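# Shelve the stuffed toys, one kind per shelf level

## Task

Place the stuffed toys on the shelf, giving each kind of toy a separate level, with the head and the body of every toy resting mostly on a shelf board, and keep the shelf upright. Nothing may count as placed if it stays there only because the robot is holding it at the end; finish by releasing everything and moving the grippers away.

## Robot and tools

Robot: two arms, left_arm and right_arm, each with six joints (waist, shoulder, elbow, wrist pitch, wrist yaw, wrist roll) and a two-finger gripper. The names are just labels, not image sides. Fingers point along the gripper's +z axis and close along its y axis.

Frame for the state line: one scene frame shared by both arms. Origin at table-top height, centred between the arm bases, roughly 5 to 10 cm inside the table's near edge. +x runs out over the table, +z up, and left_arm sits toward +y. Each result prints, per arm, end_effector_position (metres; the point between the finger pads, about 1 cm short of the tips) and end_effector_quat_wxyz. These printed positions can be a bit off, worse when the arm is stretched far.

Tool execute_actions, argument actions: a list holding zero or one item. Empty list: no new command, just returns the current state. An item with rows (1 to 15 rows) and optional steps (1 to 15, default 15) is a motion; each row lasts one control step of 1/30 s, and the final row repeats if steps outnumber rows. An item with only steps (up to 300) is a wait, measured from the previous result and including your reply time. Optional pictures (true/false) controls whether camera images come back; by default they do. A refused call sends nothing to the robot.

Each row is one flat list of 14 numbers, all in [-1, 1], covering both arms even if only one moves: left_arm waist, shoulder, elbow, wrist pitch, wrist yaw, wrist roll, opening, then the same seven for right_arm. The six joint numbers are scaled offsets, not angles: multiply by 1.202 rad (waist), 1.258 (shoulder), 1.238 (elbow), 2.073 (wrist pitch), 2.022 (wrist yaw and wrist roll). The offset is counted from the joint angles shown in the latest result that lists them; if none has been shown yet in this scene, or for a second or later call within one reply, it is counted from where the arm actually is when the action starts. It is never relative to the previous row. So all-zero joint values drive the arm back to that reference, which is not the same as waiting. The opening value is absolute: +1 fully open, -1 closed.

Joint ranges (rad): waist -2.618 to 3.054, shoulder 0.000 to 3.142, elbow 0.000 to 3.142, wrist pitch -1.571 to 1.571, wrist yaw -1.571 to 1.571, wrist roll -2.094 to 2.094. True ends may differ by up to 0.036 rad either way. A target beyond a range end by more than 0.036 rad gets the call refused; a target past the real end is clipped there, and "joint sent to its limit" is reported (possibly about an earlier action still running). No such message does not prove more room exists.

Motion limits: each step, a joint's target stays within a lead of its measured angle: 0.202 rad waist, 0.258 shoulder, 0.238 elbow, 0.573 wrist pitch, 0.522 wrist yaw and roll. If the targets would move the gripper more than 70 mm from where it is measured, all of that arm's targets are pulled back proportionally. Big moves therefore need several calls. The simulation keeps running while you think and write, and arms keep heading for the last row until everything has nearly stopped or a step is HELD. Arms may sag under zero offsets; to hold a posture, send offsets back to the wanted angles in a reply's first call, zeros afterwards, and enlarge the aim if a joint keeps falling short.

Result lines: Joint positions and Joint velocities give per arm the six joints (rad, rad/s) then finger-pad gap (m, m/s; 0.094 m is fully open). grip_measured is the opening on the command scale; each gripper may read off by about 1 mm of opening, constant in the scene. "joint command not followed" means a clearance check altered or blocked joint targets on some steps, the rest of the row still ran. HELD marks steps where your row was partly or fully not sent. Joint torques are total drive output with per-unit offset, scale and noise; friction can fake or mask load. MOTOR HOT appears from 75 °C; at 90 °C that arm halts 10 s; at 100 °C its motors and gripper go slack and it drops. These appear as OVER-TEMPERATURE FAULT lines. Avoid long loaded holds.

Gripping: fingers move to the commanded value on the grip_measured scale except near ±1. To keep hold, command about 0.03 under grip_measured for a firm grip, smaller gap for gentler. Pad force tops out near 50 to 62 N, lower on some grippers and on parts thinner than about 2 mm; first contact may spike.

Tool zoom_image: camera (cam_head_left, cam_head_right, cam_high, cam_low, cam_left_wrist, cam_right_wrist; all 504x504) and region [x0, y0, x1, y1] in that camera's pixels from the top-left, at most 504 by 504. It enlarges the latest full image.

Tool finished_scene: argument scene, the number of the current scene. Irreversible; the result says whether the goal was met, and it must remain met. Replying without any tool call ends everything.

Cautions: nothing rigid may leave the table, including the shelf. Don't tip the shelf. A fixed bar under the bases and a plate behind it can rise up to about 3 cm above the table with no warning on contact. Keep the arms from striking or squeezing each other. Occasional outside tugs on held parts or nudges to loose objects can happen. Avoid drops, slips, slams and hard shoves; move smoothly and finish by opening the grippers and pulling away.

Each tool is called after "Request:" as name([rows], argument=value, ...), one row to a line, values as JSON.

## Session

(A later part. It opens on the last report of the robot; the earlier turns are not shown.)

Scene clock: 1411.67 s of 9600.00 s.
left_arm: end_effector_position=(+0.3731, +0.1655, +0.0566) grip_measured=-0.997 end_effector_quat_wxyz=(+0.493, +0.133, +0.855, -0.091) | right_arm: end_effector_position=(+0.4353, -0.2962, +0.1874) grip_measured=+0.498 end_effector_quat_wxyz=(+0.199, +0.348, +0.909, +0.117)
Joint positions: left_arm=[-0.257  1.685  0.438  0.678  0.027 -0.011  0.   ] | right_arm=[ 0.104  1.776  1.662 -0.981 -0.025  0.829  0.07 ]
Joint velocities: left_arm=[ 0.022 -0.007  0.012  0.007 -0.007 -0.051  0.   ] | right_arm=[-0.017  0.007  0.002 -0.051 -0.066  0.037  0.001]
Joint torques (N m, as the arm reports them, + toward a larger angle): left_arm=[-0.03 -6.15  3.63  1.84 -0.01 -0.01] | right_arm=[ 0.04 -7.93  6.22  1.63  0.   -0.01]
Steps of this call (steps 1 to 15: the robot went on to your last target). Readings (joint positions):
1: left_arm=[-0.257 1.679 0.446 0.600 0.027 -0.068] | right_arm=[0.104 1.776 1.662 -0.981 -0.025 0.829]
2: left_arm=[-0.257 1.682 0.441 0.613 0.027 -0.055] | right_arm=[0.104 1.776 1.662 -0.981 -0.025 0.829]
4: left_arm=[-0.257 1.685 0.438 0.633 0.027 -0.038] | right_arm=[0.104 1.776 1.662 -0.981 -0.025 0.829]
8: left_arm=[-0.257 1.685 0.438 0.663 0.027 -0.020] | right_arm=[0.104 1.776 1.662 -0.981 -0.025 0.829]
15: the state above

Request:
execute_actions([
  {"rows": [[0,0.004,-0.006,0.025,0,0.005,-1,0,0,0,0,0,0,0.5],[0,0.012,-0.016,0.044,0,0.005,-1,0,0,0,0,0,0,0.5],[0,0.02,-0.026,0.061,0,0.005,-1,0,0,0,0,0,0,0.5],[0,0.028,-0.036,0.078,0,0.005,-1,0,0,0,0,0,0,0.5],[0,0.036,-0.046,0.095,0,0.005,-1,0,0,0,0,0,0,0.5],[0,0.044,-0.056,0.112,0,0.005,-1,0,0,0,0,0,0,0.5],[0,0.052,-0.066,0.129,0,0.005,-1,0,0,0,0,0,0,0.5],[0,0.06,-0.076,0.146,0,0.005,-1,0,0,0,0,0,0,0.5],[0,0.068,-0.086,0.163,0,0.005,-1,0,0,0,0,0,0,0.5],[0,0.077,-0.096,0.18,0,0.005,-1,0,0,0,0,0,0,0.5],[0,0.086,-0.106,0.197,0,0.005,-1,0,0,0,0,0,0,0.5],[0,0.095,-0.116,0.214,0,0.005,-1,0,0,0,0,0,0,0.5],[0,0.104,-0.126,0.229,0,0.005,-1,0,0,0,0,0,0,0.5],[0,0.112,-0.136,0.229,0,0.005,-1,0,0,0,0,0,0,0.5],[0,0.12,-0.146,0.229,0,0.005,-1,0,0,0,0,0,0,0.5]], "steps": 15},
], pictures=false)

Request:
execute_actions([
  {"steps": 18},
])

Scene clock: 1422.13 s of 9600.00 s.
left_arm: end_effector_position=(+0.3562, +0.1708, +0.0403) grip_measured=-0.997 end_effector_quat_wxyz=(+0.530, +0.131, +0.833, -0.096) | right_arm: end_effector_position=(+0.4353, -0.2962, +0.1874) grip_measured=+0.498 end_effector_quat_wxyz=(+0.199, +0.348, +0.909, +0.117)
Joint positions: left_arm=[-0.257  1.81   0.292  1.036  0.027 -0.008  0.   ] | right_arm=[ 0.104  1.776  1.662 -0.981 -0.025  0.829  0.07 ]
Joint velocities: left_arm=[ 0.012  0.281 -0.335  0.637 -0.022 -0.007  0.001] | right_arm=[-0.022  0.002 -0.002  0.037 -0.037 -0.037 -0.   ]
Joint torques (N m, as the arm reports them, + toward a larger angle): left_arm=[ 0.06 -5.6   1.85  1.85  0.    0.07] | right_arm=[ 0.05 -7.94  6.22  1.63  0.   -0.01]
Steps of this call (steps 1 to 15: the robot went on to your last target; steps 16 to 90: nothing new was sent; then 6.97 s passed at rest; steps 91 to 105: all 15 steps of this action). Readings (joint positions):
91: left_arm=[-0.257 1.685 0.438 0.683 0.027 -0.008] | right_arm=[0.104 1.776 1.662 -0.981 -0.025 0.829]
92: left_arm=[-0.257 1.686 0.437 0.690 0.027 -0.008] | right_arm=[0.104 1.776 1.662 -0.981 -0.025 0.829]
94: left_arm=[-0.257 1.694 0.428 0.729 0.027 -0.008] | right_arm=[0.104 1.776 1.662 -0.981 -0.025 0.829]
98: left_arm=[-0.257 1.731 0.383 0.836 0.027 -0.008] | right_arm=[0.104 1.776 1.662 -0.981 -0.025 0.829]
105: the state above

Scene clock: 1422.73 s of 9600.00 s.
left_arm: end_effector_position=(+0.3548, +0.1712, +0.0453) grip_measured=-0.997 end_effector_quat_wxyz=(+0.547, +0.129, +0.821, -0.099) | right_arm: end_effector_position=(+0.4353, -0.2962, +0.1874) grip_measured=+0.498 end_effector_quat_wxyz=(+0.199, +0.348, +0.909, +0.117)
Joint positions: left_arm=[-0.257  1.83   0.267  1.122  0.027 -0.008  0.   ] | right_arm=[ 0.104  1.776  1.662 -0.981 -0.025  0.829  0.07 ]
Joint velocities: left_arm=[ 0.002  0.012 -0.002 -0.095 -0.037  0.007 -0.   ] | right_arm=[-0.007 -0.007 -0.012  0.037 -0.037  0.066 -0.001]
Joint torques (N m, as the arm reports them, + toward a larger angle): left_arm=[-0.03 -5.9   2.05  1.99  0.02  0.08] | right_arm=[ 0.06 -7.92  6.23  1.63  0.   -0.01]
Steps of this call (steps 1 to 18: the robot went on to your last target). Readings (joint positions):
1: left_arm=[-0.257 1.818 0.283 1.053 0.027 -0.008] | right_arm=[0.104 1.776 1.662 -0.981 -0.025 0.829]
2: left_arm=[-0.257 1.824 0.275 1.065 0.027 -0.008] | right_arm=[0.104 1.776 1.662 -0.981 -0.025 0.829]
4: left_arm=[-0.257 1.830 0.268 1.079 0.027 -0.008] | right_arm=[0.104 1.776 1.662 -0.981 -0.025 0.829]
8: left_arm=[-0.257 1.830 0.267 1.106 0.027 -0.008] | right_arm=[0.104 1.776 1.662 -0.981 -0.025 0.829]
18: the state above

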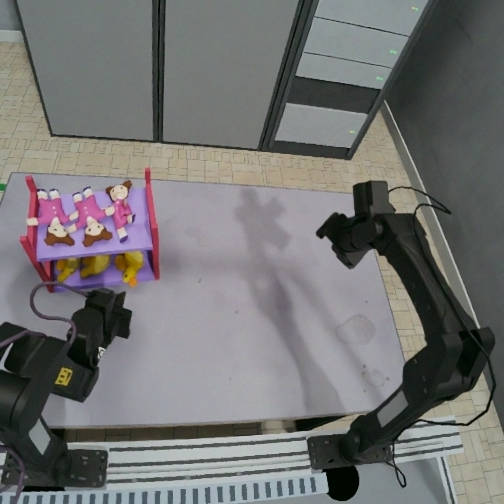

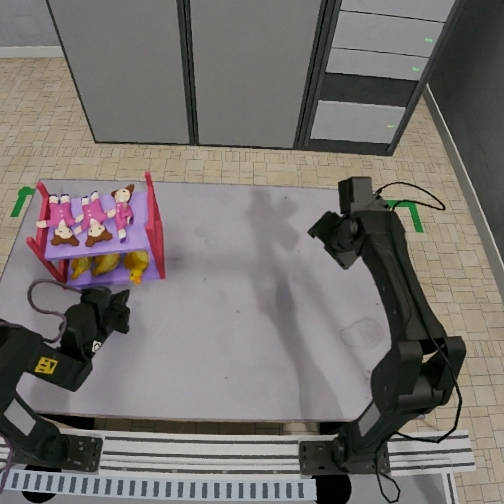

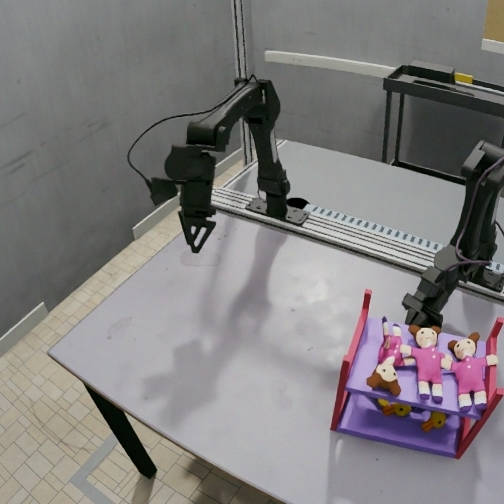

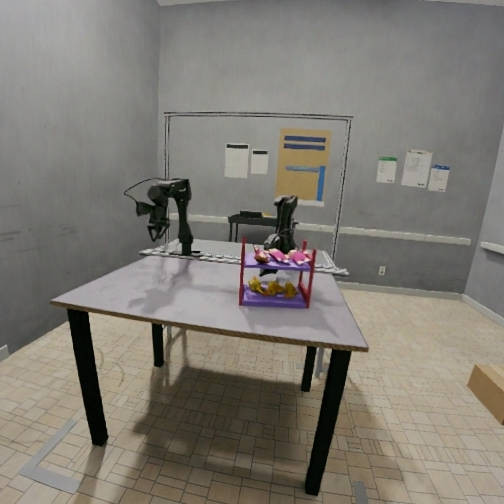

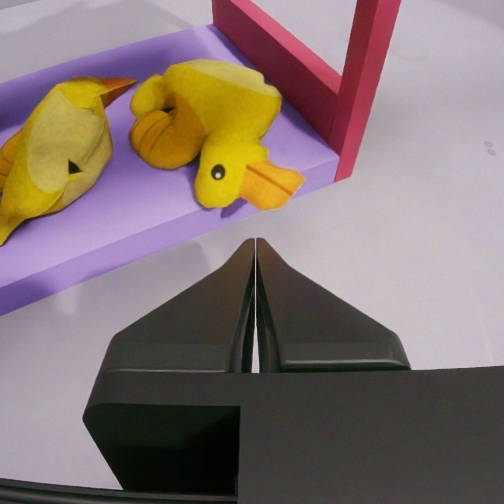

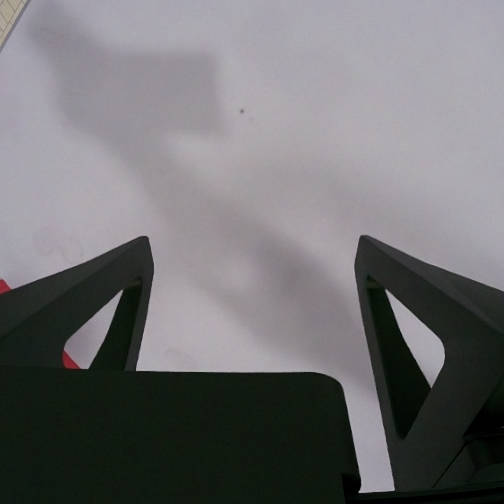

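Request:
execute_actions([
  {"rows": [[0.015,0.004,0.02,-0.012,0,0,-1,0,0,0,0,0,0,0.5],[0.028,0.011,0.035,-0.022,0,0,-1,0,0,0,0,0,0,0.5],[0.036,0.018,0.05,-0.027,0,0,-1,0,0,0,0,0,0,0.5],[0.036,0.025,0.065,-0.031,0,0,-1,0,0,0,0,0,0,0.5],[0.036,0.032,0.08,-0.035,0,0,-1,0,0,0,0,0,0,0.5],[0.036,0.039,0.095,-0.04,0,0,-1,0,0,0,0,0,0,0.5],[0.036,0.046,0.11,-0.044,0,0,-1,0,0,0,0,0,0,0.5],[0.036,0.053,0.125,-0.048,0,0,-1,0,0,0,0,0,0,0.5],[0.036,0.06,0.14,-0.053,0,0,-1,0,0,0,0,0,0,0.5],[0.036,0.067,0.155,-0.057,0,0,-1,0,0,0,0,0,0,0.5],[0.036,0.074,0.17,-0.061,0,0,-1,0,0,0,0,0,0,0.5],[0.036,0.081,0.185,-0.066,0,0,-1,0,0,0,0,0,0,0.5],[0.036,0.088,0.2,-0.07,0,0,-1,0,0,0,0,0,0,0.5],[0.036,0.095,0.214,-0.074,0,0,-1,0,0,0,0,0,0,0.5],[0.036,0.1,0.224,-0.078,0,0,-1,0,0,0,0,0,0,0.5]], "steps": 15},
], pictures=false)

Request:
execute_actions([
  {"steps": 15},
])

Scene clock: 1433.50 s of 9600.00 s.
left_arm: end_effector_position=(+0.4101, +0.1700, +0.0475) grip_measured=-0.997 end_effector_quat_wxyz=(+0.548, +0.114, +0.824, -0.090) | right_arm: end_effector_position=(+0.4353, -0.2962, +0.1874) grip_measured=+0.498 end_effector_quat_wxyz=(+0.199, +0.348, +0.909, +0.117)
Joint positions: left_arm=[-0.221  1.935  0.485  1.009  0.027 -0.008  0.   ] | right_arm=[ 0.104  1.776  1.662 -0.981 -0.025  0.829  0.07 ]
Joint velocities: left_arm=[-0.007  0.237  0.481 -0.33   0.066  0.081 -0.001] | right_arm=[-0.007 -0.002 -0.002  0.081  0.022 -0.095 -0.001]
Joint torques (N m, as the arm reports them, + toward a larger angle): left_arm=[ 0.49 -7.48  5.83  1.6  -0.03 -0.04] | right_arm=[ 0.03 -7.93  6.23  1.63  0.    0.  ]
Steps of this call (steps 1 to 15: the robot went on to your last target; steps 16 to 90: nothing new was sent; then 7.27 s passed at rest; steps 91 to 105: all 15 steps of this action). Readings (joint positions):
91: left_arm=[-0.257 1.830 0.267 1.123 0.027 -0.008] | right_arm=[0.104 1.776 1.662 -0.981 -0.025 0.829]
92: left_arm=[-0.253 1.830 0.267 1.119 0.027 -0.008] | right_arm=[0.104 1.776 1.662 -0.981 -0.025 0.829]
94: left_arm=[-0.236 1.838 0.279 1.102 0.027 -0.008] | right_arm=[0.104 1.776 1.662 -0.981 -0.025 0.829]
98: left_arm=[-0.221 1.875 0.352 1.063 0.027 -0.008] | right_arm=[0.104 1.776 1.662 -0.981 -0.025 0.829]
105: the state above

Scene clock: 1434.00 s of 9600.00 s.
left_arm: end_effector_position=(+0.4156, +0.1685, +0.0452) grip_measured=-0.997 end_effector_quat_wxyz=(+0.543, +0.114, +0.827, -0.089) | right_arm: end_effector_position=(+0.4353, -0.2962, +0.1874) grip_measured=+0.498 end_effector_quat_wxyz=(+0.199, +0.348, +0.909, +0.117)
Joint positions: left_arm=[-0.221  1.948  0.513  0.981  0.027 -0.008  0.   ] | right_arm=[ 0.104  1.776  1.662 -0.981 -0.025  0.829  0.07 ]
Joint velocities: left_arm=[-0.022  0.007 -0.012  0.022  0.022  0.007  0.   ] | right_arm=[ 0.012 -0.007 -0.012  0.051 -0.007 -0.066  0.001]
Joint torques (N m, as the arm reports them, + toward a larger angle): left_arm=[ 0.52 -7.51  5.86  1.49 -0.01 -0.02] | right_arm=[ 0.04 -7.94  6.22  1.63  0.    0.  ]
Steps of this call (steps 1 to 15: the robot went on to your last target). Readings (joint positions):
1: left_arm=[-0.221 1.942 0.499 1.002 0.027 -0.008] | right_arm=[0.104 1.776 1.662 -0.981 -0.025 0.829]
2: left_arm=[-0.221 1.946 0.508 0.998 0.027 -0.008] | right_arm=[0.104 1.776 1.662 -0.981 -0.025 0.829]
4: left_arm=[-0.221 1.948 0.513 0.991 0.027 -0.008] | right_arm=[0.104 1.776 1.662 -0.981 -0.025 0.829]
8: left_arm=[-0.221 1.948 0.513 0.983 0.027 -0.008] | right_arm=[0.104 1.776 1.662 -0.981 -0.025 0.829]
15: the state above

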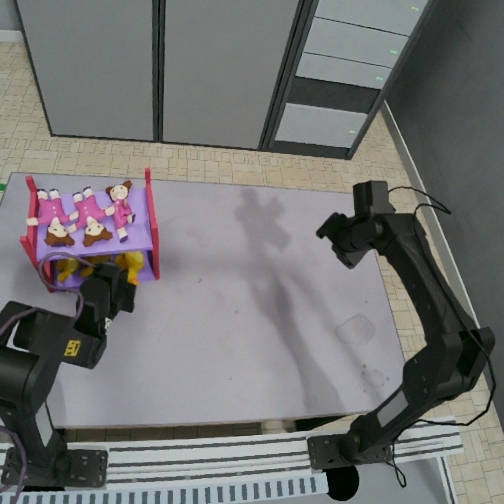

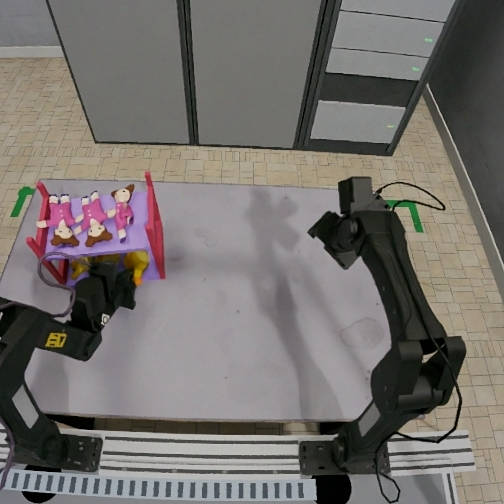

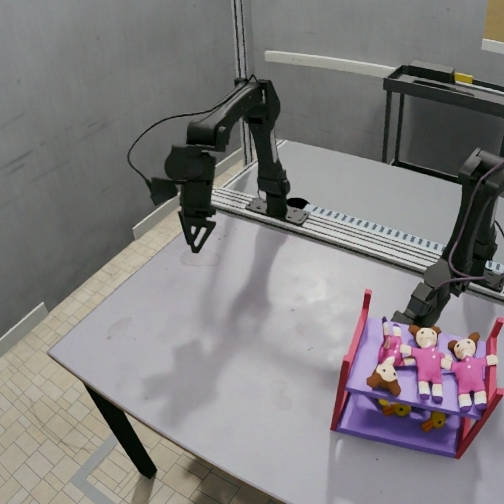

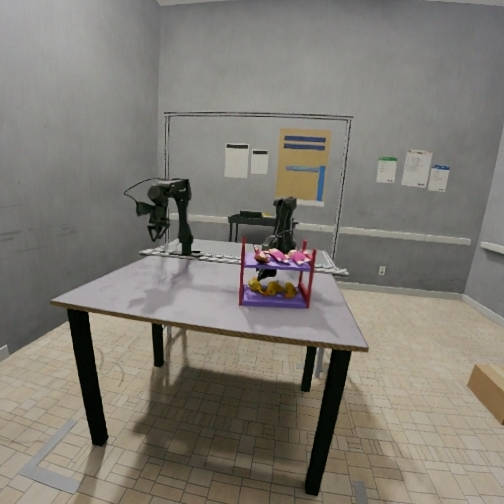

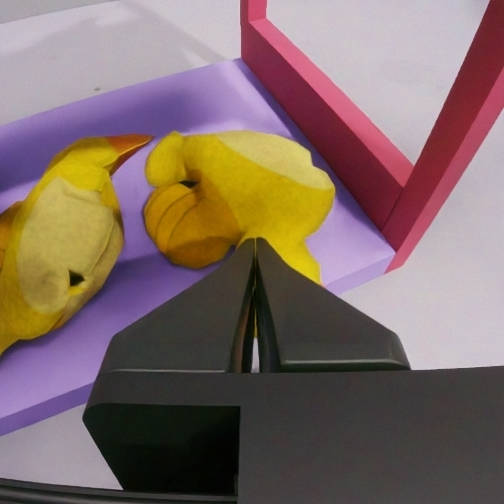

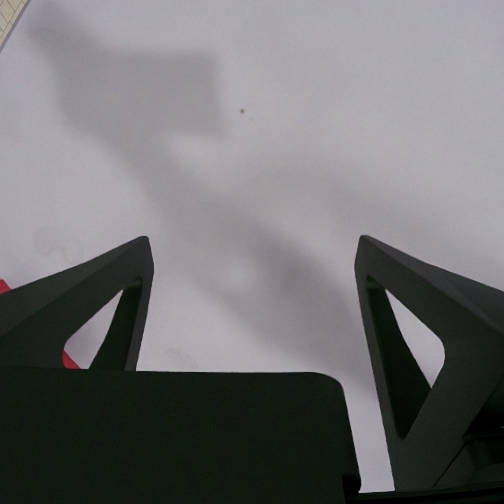

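Request:
execute_actions([
  {"rows": [[0.005,0.006,0.025,-0.012,0,0,-1,0,0,0,0,0,0,0.5],[0.005,0.01,0.034,-0.016,0,0,-1,0,0,0,0,0,0,0.5],[0.005,0.014,0.043,-0.019,0,0,-1,0,0,0,0,0,0,0.5],[0.005,0.018,0.052,-0.022,0,0,-1,0,0,0,0,0,0,0.5],[0.005,0.022,0.061,-0.025,0,0,-1,0,0,0,0,0,0,0.5],[0.005,0.026,0.07,-0.028,0,0,-1,0,0,0,0,0,0,0.5],[0.005,0.03,0.079,-0.031,0,0,-1,0,0,0,0,0,0,0.5],[0.005,0.034,0.088,-0.034,0,0,-1,0,0,0,0,0,0,0.5],[0.005,0.038,0.097,-0.037,0,0,-1,0,0,0,0,0,0,0.5],[0.005,0.042,0.106,-0.04,0,0,-1,0,0,0,0,0,0,0.5],[0.005,0.046,0.115,-0.043,0,0,-1,0,0,0,0,0,0,0.5],[0.005,0.05,0.124,-0.046,0,0,-1,0,0,0,0,0,0,0.5],[0.005,0.054,0.133,-0.049,0,0,-1,0,0,0,0,0,0,0.5],[0.005,0.057,0.142,-0.051,0,0,-1,0,0,0,0,0,0,0.5],[0.005,0.059,0.149,-0.053,0,0,-1,0,0,0,0,0,0,0.5]], "steps": 15},
], pictures=false)

Request:
execute_actions([
  {"steps": 15},
])

Scene clock: 1450.90 s of 9600.00 s.
left_arm: end_effector_position=(+0.4449, +0.1605, +0.0461) grip_measured=-0.997 end_effector_quat_wxyz=(+0.541, +0.115, +0.829, -0.089) | right_arm: end_effector_position=(+0.4353, -0.2962, +0.1874) grip_measured=+0.498 end_effector_quat_wxyz=(+0.199, +0.348, +0.909, +0.117)
Joint positions: left_arm=[-0.221  2.01   0.645  0.907  0.027 -0.008  0.   ] | right_arm=[ 0.104  1.776  1.662 -0.981 -0.025  0.829  0.07 ]
Joint velocities: left_arm=[ 0.002  0.129  0.286 -0.168 -0.051 -0.022 -0.   ] | right_arm=[-0.012 -0.012 -0.007 -0.007  0.037 -0.022  0.001]
Joint torques (N m, as the arm reports them, + toward a larger angle): left_arm=[ 0.39 -8.79  6.28  1.6  -0.03  0.02] | right_arm=[ 0.06 -7.93  6.23  1.63 -0.01 -0.01]
Steps of this call (steps 1 to 15: the robot went on to your last target; steps 16 to 90: nothing new was sent; then 13.40 s passed at rest; steps 91 to 105: all 15 steps of this action). Readings (joint positions):
91: left_arm=[-0.221 1.948 0.513 0.980 0.027 -0.008] | right_arm=[0.104 1.776 1.662 -0.981 -0.025 0.829]
92: left_arm=[-0.221 1.948 0.513 0.979 0.027 -0.008] | right_arm=[0.104 1.776 1.662 -0.981 -0.025 0.829]
94: left_arm=[-0.221 1.952 0.522 0.971 0.027 -0.008] | right_arm=[0.104 1.776 1.662 -0.981 -0.025 0.829]
98: left_arm=[-0.221 1.974 0.567 0.950 0.027 -0.008] | right_arm=[0.104 1.776 1.662 -0.981 -0.025 0.829]
105: the state above

Scene clock: 1451.40 s of 9600.00 s.
left_arm: end_effector_position=(+0.4481, +0.1596, +0.0447) grip_measured=-0.997 end_effector_quat_wxyz=(+0.537, +0.115, +0.831, -0.088) | right_arm: end_effector_position=(+0.4353, -0.2962, +0.1874) grip_measured=+0.498 end_effector_quat_wxyz=(+0.199, +0.348, +0.909, +0.117)
Joint positions: left_arm=[-0.221  2.016  0.663  0.885  0.027 -0.008  0.   ] | right_arm=[ 0.104  1.776  1.662 -0.981 -0.025  0.829  0.07 ]
Joint velocities: left_arm=[-0.007 -0.012  0.007  0.007  0.037  0.037  0.   ] | right_arm=[-0.022  0.002 -0.007 -0.007 -0.037  0.037  0.001]
Joint torques (N m, as the arm reports them, + toward a larger angle): left_arm=[ 0.42 -8.78  6.57  1.56 -0.01 -0.02] | right_arm=[ 0.05 -7.93  6.23  1.63 -0.01 -0.01]
Steps of this call (steps 1 to 15: the robot went on to your last target). Readings (joint positions):
1: left_arm=[-0.221 2.014 0.653 0.901 0.027 -0.008] | right_arm=[0.104 1.776 1.662 -0.981 -0.025 0.829]
2: left_arm=[-0.221 2.016 0.659 0.898 0.027 -0.008] | right_arm=[0.104 1.776 1.662 -0.981 -0.025 0.829]
4: left_arm=[-0.221 2.016 0.663 0.893 0.027 -0.008] | right_arm=[0.104 1.776 1.662 -0.981 -0.025 0.829]
8: left_arm=[-0.221 2.016 0.663 0.887 0.027 -0.008] | right_arm=[0.104 1.776 1.662 -0.981 -0.025 0.829]
15: the state above

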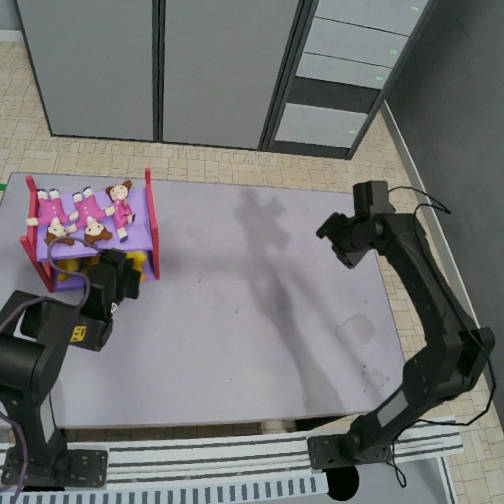

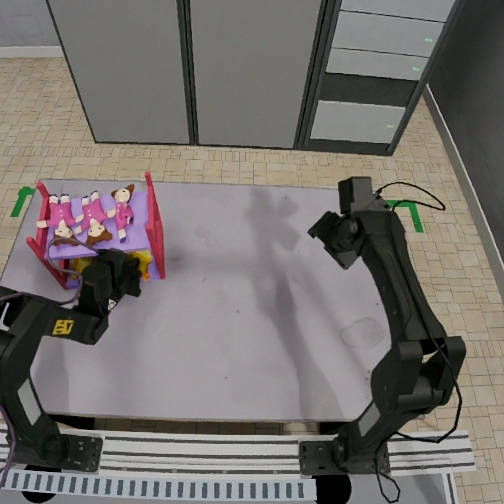

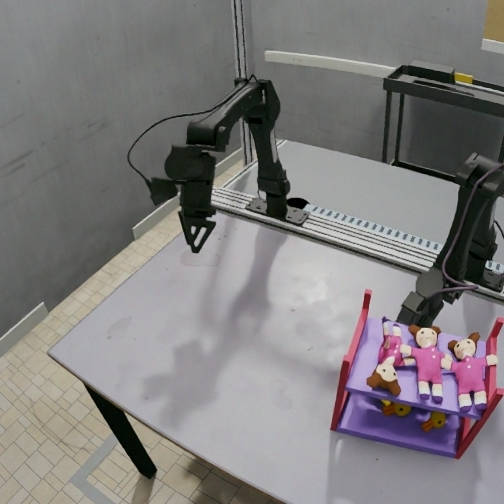

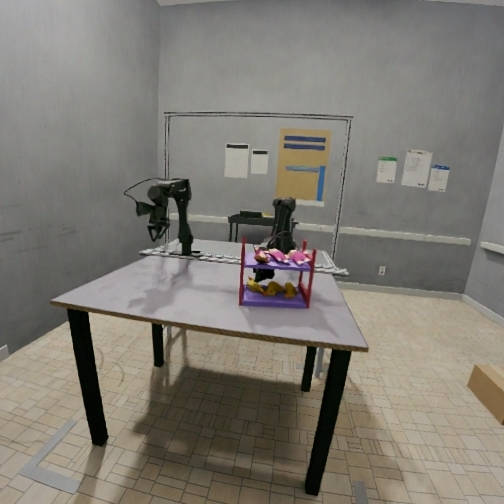

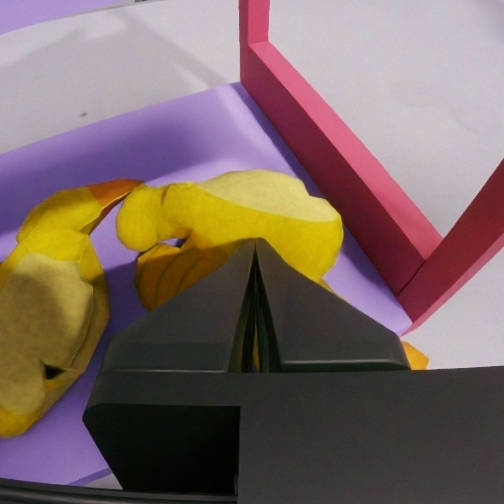

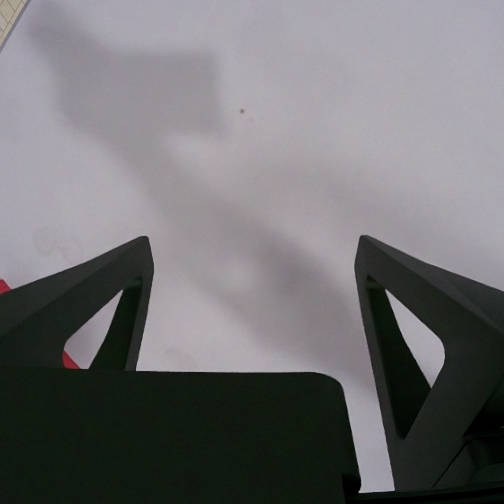

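Request:
execute_actions([
  {"rows": [[0,-0.01,0.02,0.03,0,0,-1,0,0,0,0,0,0,0.5],[0,-0.015,0.02,0.05,0,0,-1,0,0,0,0,0,0,0.5],[0,-0.02,0.01,0.06,0,0,-1,0,0,0,0,0,0,0.5],[0,-0.032,-0.015,0.07,0,0,-1,0,0,0,0,0,0,0.5],[0,-0.044,-0.042,0.08,0,0,-1,0,0,0,0,0,0,0.5],[0,-0.056,-0.07,0.09,0,0,-1,0,0,0,0,0,0,0.5],[0,-0.068,-0.098,0.10,0,0,-1,0,0,0,0,0,0,0.5],[0,-0.08,-0.126,0.11,0,0,-1,0,0,0,0,0,0,0.5],[0,-0.092,-0.154,0.12,0,0,-1,0,0,0,0,0,0,0.5],[0,-0.104,-0.182,0.13,0,0,-1,0,0,0,0,0,0,0.5],[0,-0.116,-0.21,0.14,0,0,-1,0,0,0,0,0,0,0.5],[0,-0.128,-0.238,0.15,0,0,-1,0,0,0,0,0,0,0.5],[0,-0.14,-0.266,0.158,0,0,-1,0,0,0,0,0,0,0.5],[0,-0.152,-0.294,0.162,0,0,-1,0,0,0,0,0,0,0.5],[0,-0.16,-0.32,0.162,0,0,-1,0,0,0,0,0,0,0.5]], "steps": 15},
], pictures=false)

Request:
execute_actions([
  {"steps": 18},
])

Scene clock: 1462.83 s of 9600.00 s.
left_arm: end_effector_position=(+0.3806, +0.1782, +0.0611) grip_measured=-0.997 end_effector_quat_wxyz=(+0.573, +0.112, +0.806, -0.093) | right_arm: end_effector_position=(+0.4353, -0.2962, +0.1874) grip_measured=+0.498 end_effector_quat_wxyz=(+0.199, +0.348, +0.909, +0.117)
Joint positions: left_arm=[-0.221  1.858  0.337  1.14   0.027 -0.008  0.   ] | right_arm=[ 0.104  1.776  1.662 -0.981 -0.025  0.829  0.07 ]
Joint velocities: left_arm=[ 0.007 -0.388 -1.004  0.462  0.037 -0.095 -0.002] | right_arm=[-0.017 -0.002  0.002  0.022  0.051  0.037 -0.001]
Joint torques (N m, as the arm reports them, + toward a larger angle): left_arm=[ 0.04 -8.72  2.14  1.88  0.   -0.02] | right_arm=[ 0.05 -7.94  6.22  1.64  0.   -0.01]
Steps of this call (steps 1 to 15: the robot went on to your last target; steps 16 to 90: nothing new was sent; then 7.93 s passed at rest; steps 91 to 105: all 15 steps of this action). Readings (joint positions):
91: left_arm=[-0.221 2.016 0.663 0.888 0.027 -0.008] | right_arm=[0.104 1.776 1.662 -0.981 -0.025 0.829]
92: left_arm=[-0.221 2.016 0.663 0.896 0.027 -0.008] | right_arm=[0.104 1.776 1.662 -0.981 -0.025 0.829]
94: left_arm=[-0.221 2.015 0.663 0.924 0.027 -0.008] | right_arm=[0.104 1.776 1.662 -0.981 -0.025 0.829]
98: left_arm=[-0.221 1.963 0.589 1.010 0.027 -0.008] | right_arm=[0.104 1.776 1.662 -0.981 -0.025 0.829]
105: the state above

Scene clock: 1463.43 s of 9600.00 s.
left_arm: end_effector_position=(+0.3652, +0.1824, +0.0597) grip_measured=-0.997 end_effector_quat_wxyz=(+0.575, +0.112, +0.805, -0.093) | right_arm: end_effector_position=(+0.4353, -0.2962, +0.1874) grip_measured=+0.498 end_effector_quat_wxyz=(+0.199, +0.348, +0.909, +0.117)
Joint positions: left_arm=[-0.221  1.838  0.271  1.192  0.027 -0.008  0.   ] | right_arm=[ 0.104  1.776  1.662 -0.981 -0.025  0.829  0.07 ]
Joint velocities: left_arm=[-0.012  0.007 -0.002  0.022  0.007 -0.081 -0.   ] | right_arm=[-0.012  0.002  0.002  0.007 -0.007  0.007 -0.   ]
Joint torques (N m, as the arm reports them, + toward a larger angle): left_arm=[ 0.01 -8.48  2.52  1.99 -0.01 -0.02] | right_arm=[ 0.04 -7.93  6.22  1.63  0.    0.  ]
Steps of this call (steps 1 to 18: the robot went on to your last target). Readings (joint positions):
1: left_arm=[-0.221 1.846 0.307 1.150 0.027 -0.008] | right_arm=[0.104 1.776 1.662 -0.981 -0.025 0.829]
2: left_arm=[-0.221 1.840 0.286 1.156 0.027 -0.008] | right_arm=[0.104 1.776 1.662 -0.981 -0.025 0.829]
4: left_arm=[-0.221 1.838 0.271 1.161 0.027 -0.008] | right_arm=[0.104 1.776 1.662 -0.981 -0.025 0.829]
8: left_arm=[-0.221 1.838 0.271 1.180 0.027 -0.008] | right_arm=[0.104 1.776 1.662 -0.981 -0.025 0.829]
18: the state above

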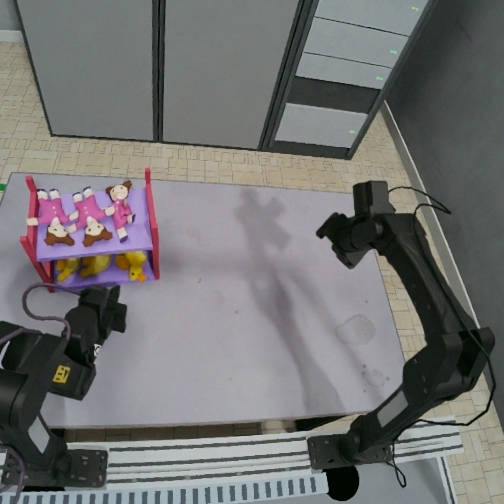

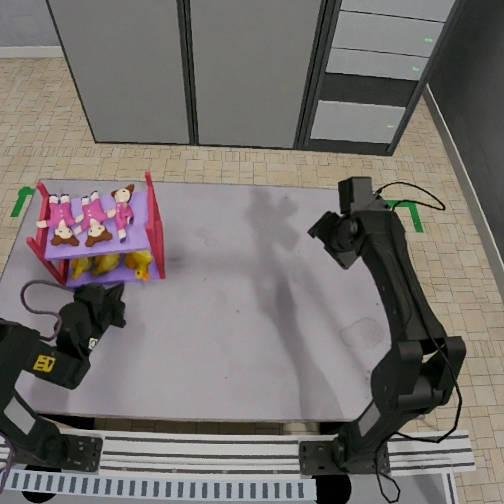

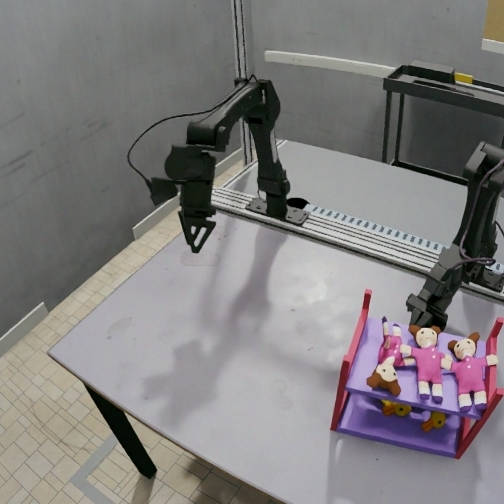

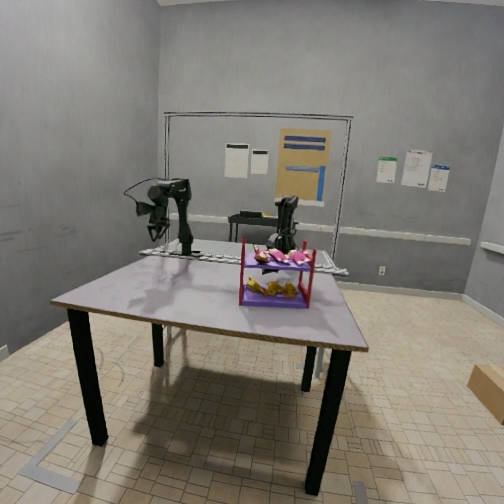

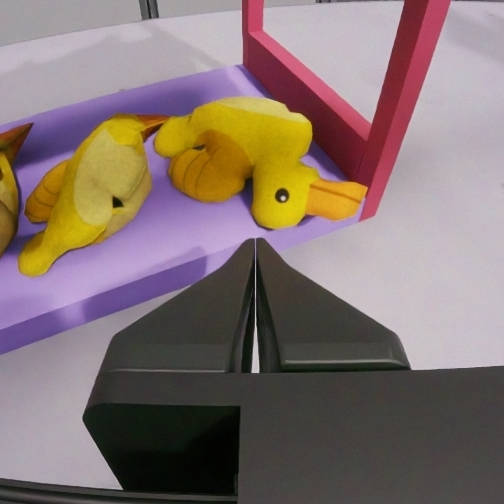

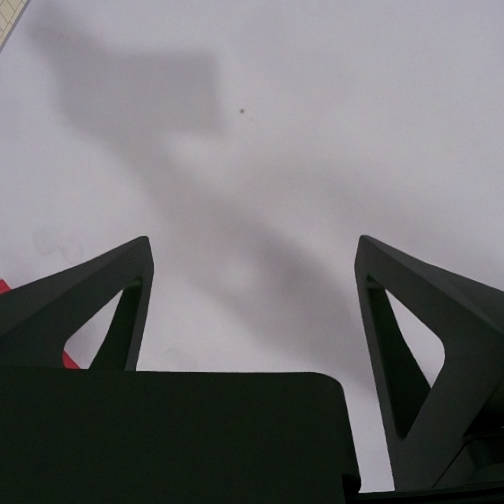

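Request:
zoom_image(camera="cam_high", region=[320, 280, 504, 464])

Request:
zoom_image(camera="cam_head_left", region=[10, 160, 170, 300])

Region (320, 280, 504, 464) of cam_high's 504x504 image, scaled by 2.739, with more detail than that image has.

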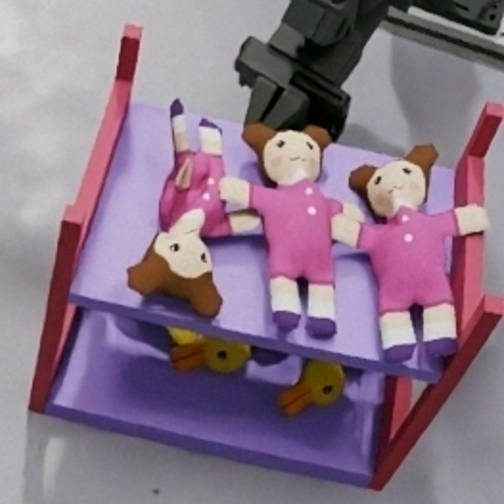

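Region (10, 160, 170, 300) of cam_head_left's 504x504 image, scaled by 3.150, with more detail than that image has; it fills the top 441 rows of this view, and the rest is white.

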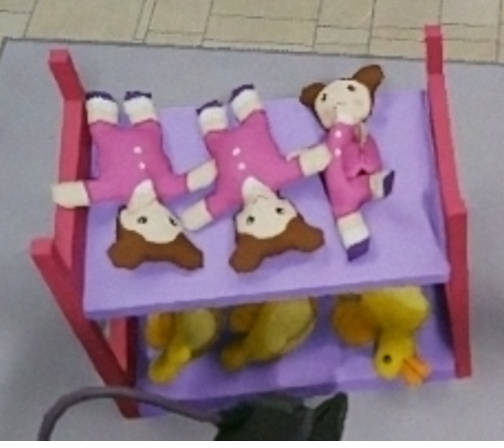

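Request:
execute_actions([
  {"rows": [[-0.04,-0.02,0.0,0.0,0,0,-0.5,0,0,0,0,0,0,0.5],[-0.08,-0.03,0.0,0.0,0,0,-0.5,0,0,0,0,0,0,0.5],[-0.12,-0.04,0.0,0.0,0,0,-0.5,0,0,0,0,0,0,0.5],[-0.16,-0.05,0.0,0.0,0,0,-0.5,0,0,0,0,0,0,0.5],[-0.20,-0.06,0.0,0.0,0,0,-0.5,0,0,0,0,0,0,0.5],[-0.24,-0.07,0.0,0.0,0,0,-0.5,0,0,0,0,0,0,0.5],[-0.28,-0.08,0.0,0.0,0,0,-0.5,0,0,0,0,0,0,0.5],[-0.31,-0.08,0.0,0.0,0,0,-0.5,0,0,0,0,0,0,0.5],[-0.33,-0.08,0.0,0.0,0,0,-0.5,0,0,0,0,0,0,0.5]], "steps": 15},
], pictures=false)

Request:
execute_actions([
  {"steps": 10},
])

Scene clock: 1481.10 s of 9600.00 s.
left_arm: end_effector_position=(+0.2973, +0.0437, +0.0892) grip_measured=-0.502 end_effector_quat_wxyz=(+0.577, +0.270, +0.741, -0.211) | right_arm: end_effector_position=(+0.4353, -0.2962, +0.1874) grip_measured=+0.498 end_effector_quat_wxyz=(+0.199, +0.348, +0.909, +0.117)
Joint positions: left_arm=[-0.622  1.753  0.271  1.189  0.033 -0.008  0.023] | right_arm=[ 0.104  1.776  1.662 -0.981 -0.025  0.829  0.07 ]
Joint velocities: left_arm=[-0.002 -0.007  0.002  0.051 -0.037  0.081  0.001] | right_arm=[-0.007 -0.012 -0.002  0.022 -0.081 -0.037  0.001]
Joint torques (N m, as the arm reports them, + toward a larger angle): left_arm=[ 0.37 -7.6   3.34  1.77 -0.06  0.02] | right_arm=[ 0.05 -7.93  6.23  1.63 -0.01 -0.01]
Steps of this call (steps 1 to 15: the robot went on to your last target; steps 16 to 90: nothing new was sent; then 14.17 s passed at rest; steps 91 to 105: all 15 steps of this action). Readings (joint positions):
91: left_arm=[-0.225 1.838 0.271 1.193 0.025 -0.008] | right_arm=[0.104 1.776 1.662 -0.981 -0.025 0.829]
92: left_arm=[-0.240 1.836 0.271 1.192 0.021 -0.008] | right_arm=[0.104 1.776 1.662 -0.981 -0.025 0.829]
94: left_arm=[-0.309 1.821 0.271 1.189 0.017 -0.008] | right_arm=[0.104 1.776 1.662 -0.981 -0.025 0.829]
98: left_arm=[-0.514 1.769 0.271 1.189 0.020 -0.008] | right_arm=[0.104 1.776 1.662 -0.981 -0.025 0.829]
105: the state above

Scene clock: 1481.43 s of 9600.00 s.
left_arm: end_effector_position=(+0.2973, +0.0437, +0.0892) grip_measured=-0.502 end_effector_quat_wxyz=(+0.577, +0.270, +0.741, -0.211) | right_arm: end_effector_position=(+0.4353, -0.2962, +0.1874) grip_measured=+0.498 end_effector_quat_wxyz=(+0.199, +0.348, +0.909, +0.117)
Joint positions: left_arm=[-0.622  1.753  0.271  1.189  0.033 -0.008  0.023] | right_arm=[ 0.104  1.776  1.662 -0.981 -0.025  0.829  0.07 ]
Joint velocities: left_arm=[-0.002 -0.002 -0.007 -0.051  0.037  0.037  0.   ] | right_arm=[ 0.007 -0.007  0.002 -0.007 -0.037  0.022  0.   ]
Joint torques (N m, as the arm reports them, + toward a larger angle): left_arm=[ 0.33 -7.68  3.36  1.76 -0.08 -0.01] | right_arm=[ 0.05 -7.94  6.23  1.63 -0.01 -0.01]
Steps of this call (steps 1 to 10: the robot went on to your last target). Readings (joint positions):
1: left_arm=[-0.622 1.753 0.271 1.189 0.033 -0.008] | right_arm=[0.104 1.776 1.662 -0.981 -0.025 0.829]
2: left_arm=[-0.622 1.753 0.271 1.189 0.033 -0.008] | right_arm=[0.104 1.776 1.662 -0.981 -0.025 0.829]
4: left_arm=[-0.622 1.753 0.271 1.189 0.033 -0.008] | right_arm=[0.104 1.776 1.662 -0.981 -0.025 0.829]
8: left_arm=[-0.622 1.753 0.271 1.189 0.033 -0.008] | right_arm=[0.104 1.776 1.662 -0.981 -0.025 0.829]
10: the state above

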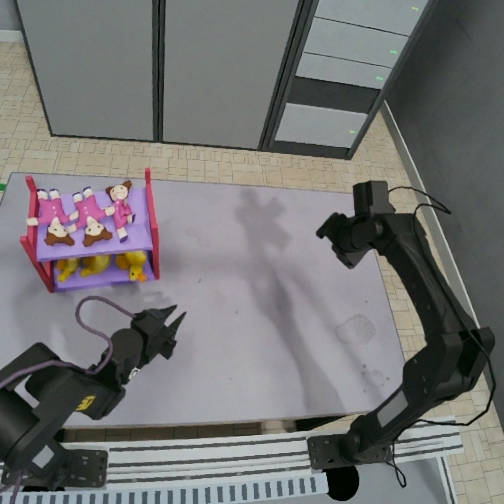

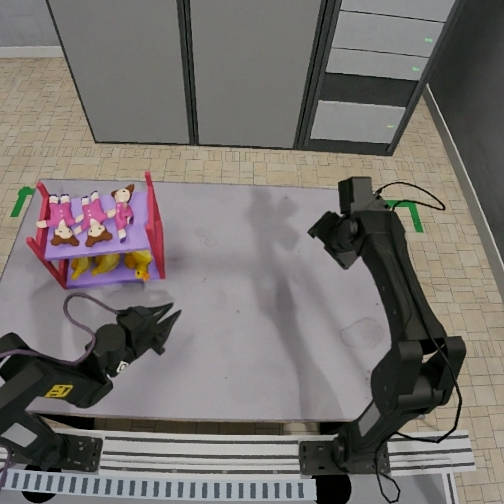

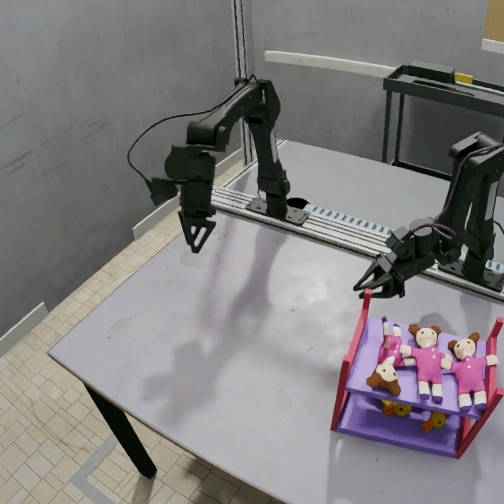

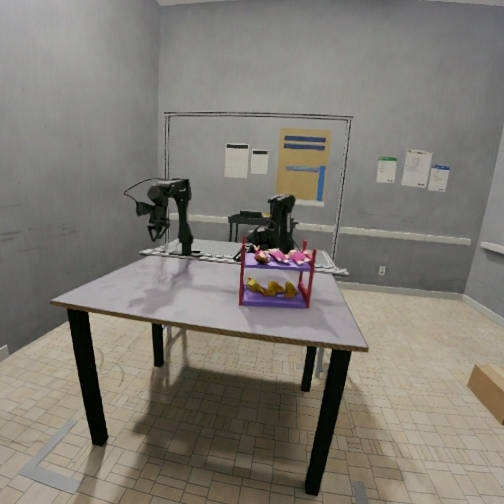

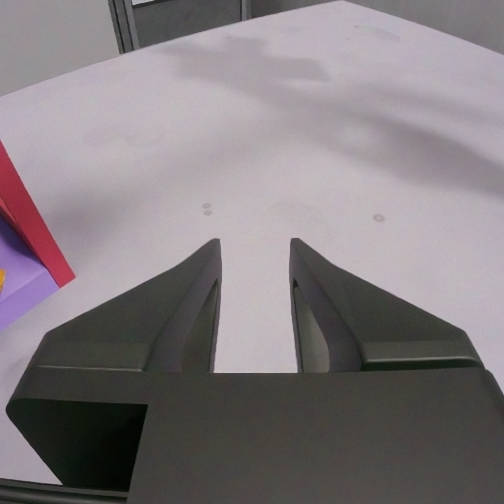

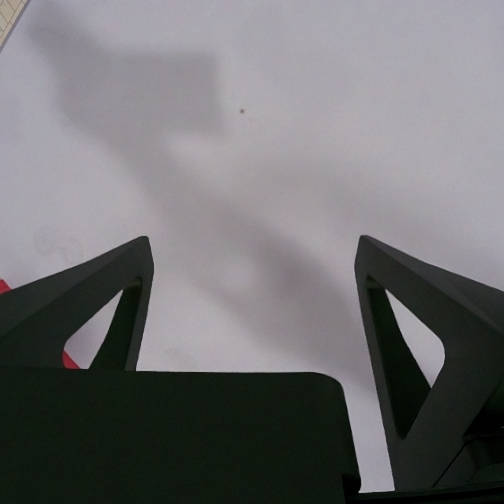

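All toys are placed, and both arms are clear of the shelf.

Request:
finished_scene(scene=1)

The scene is finished: the task was done.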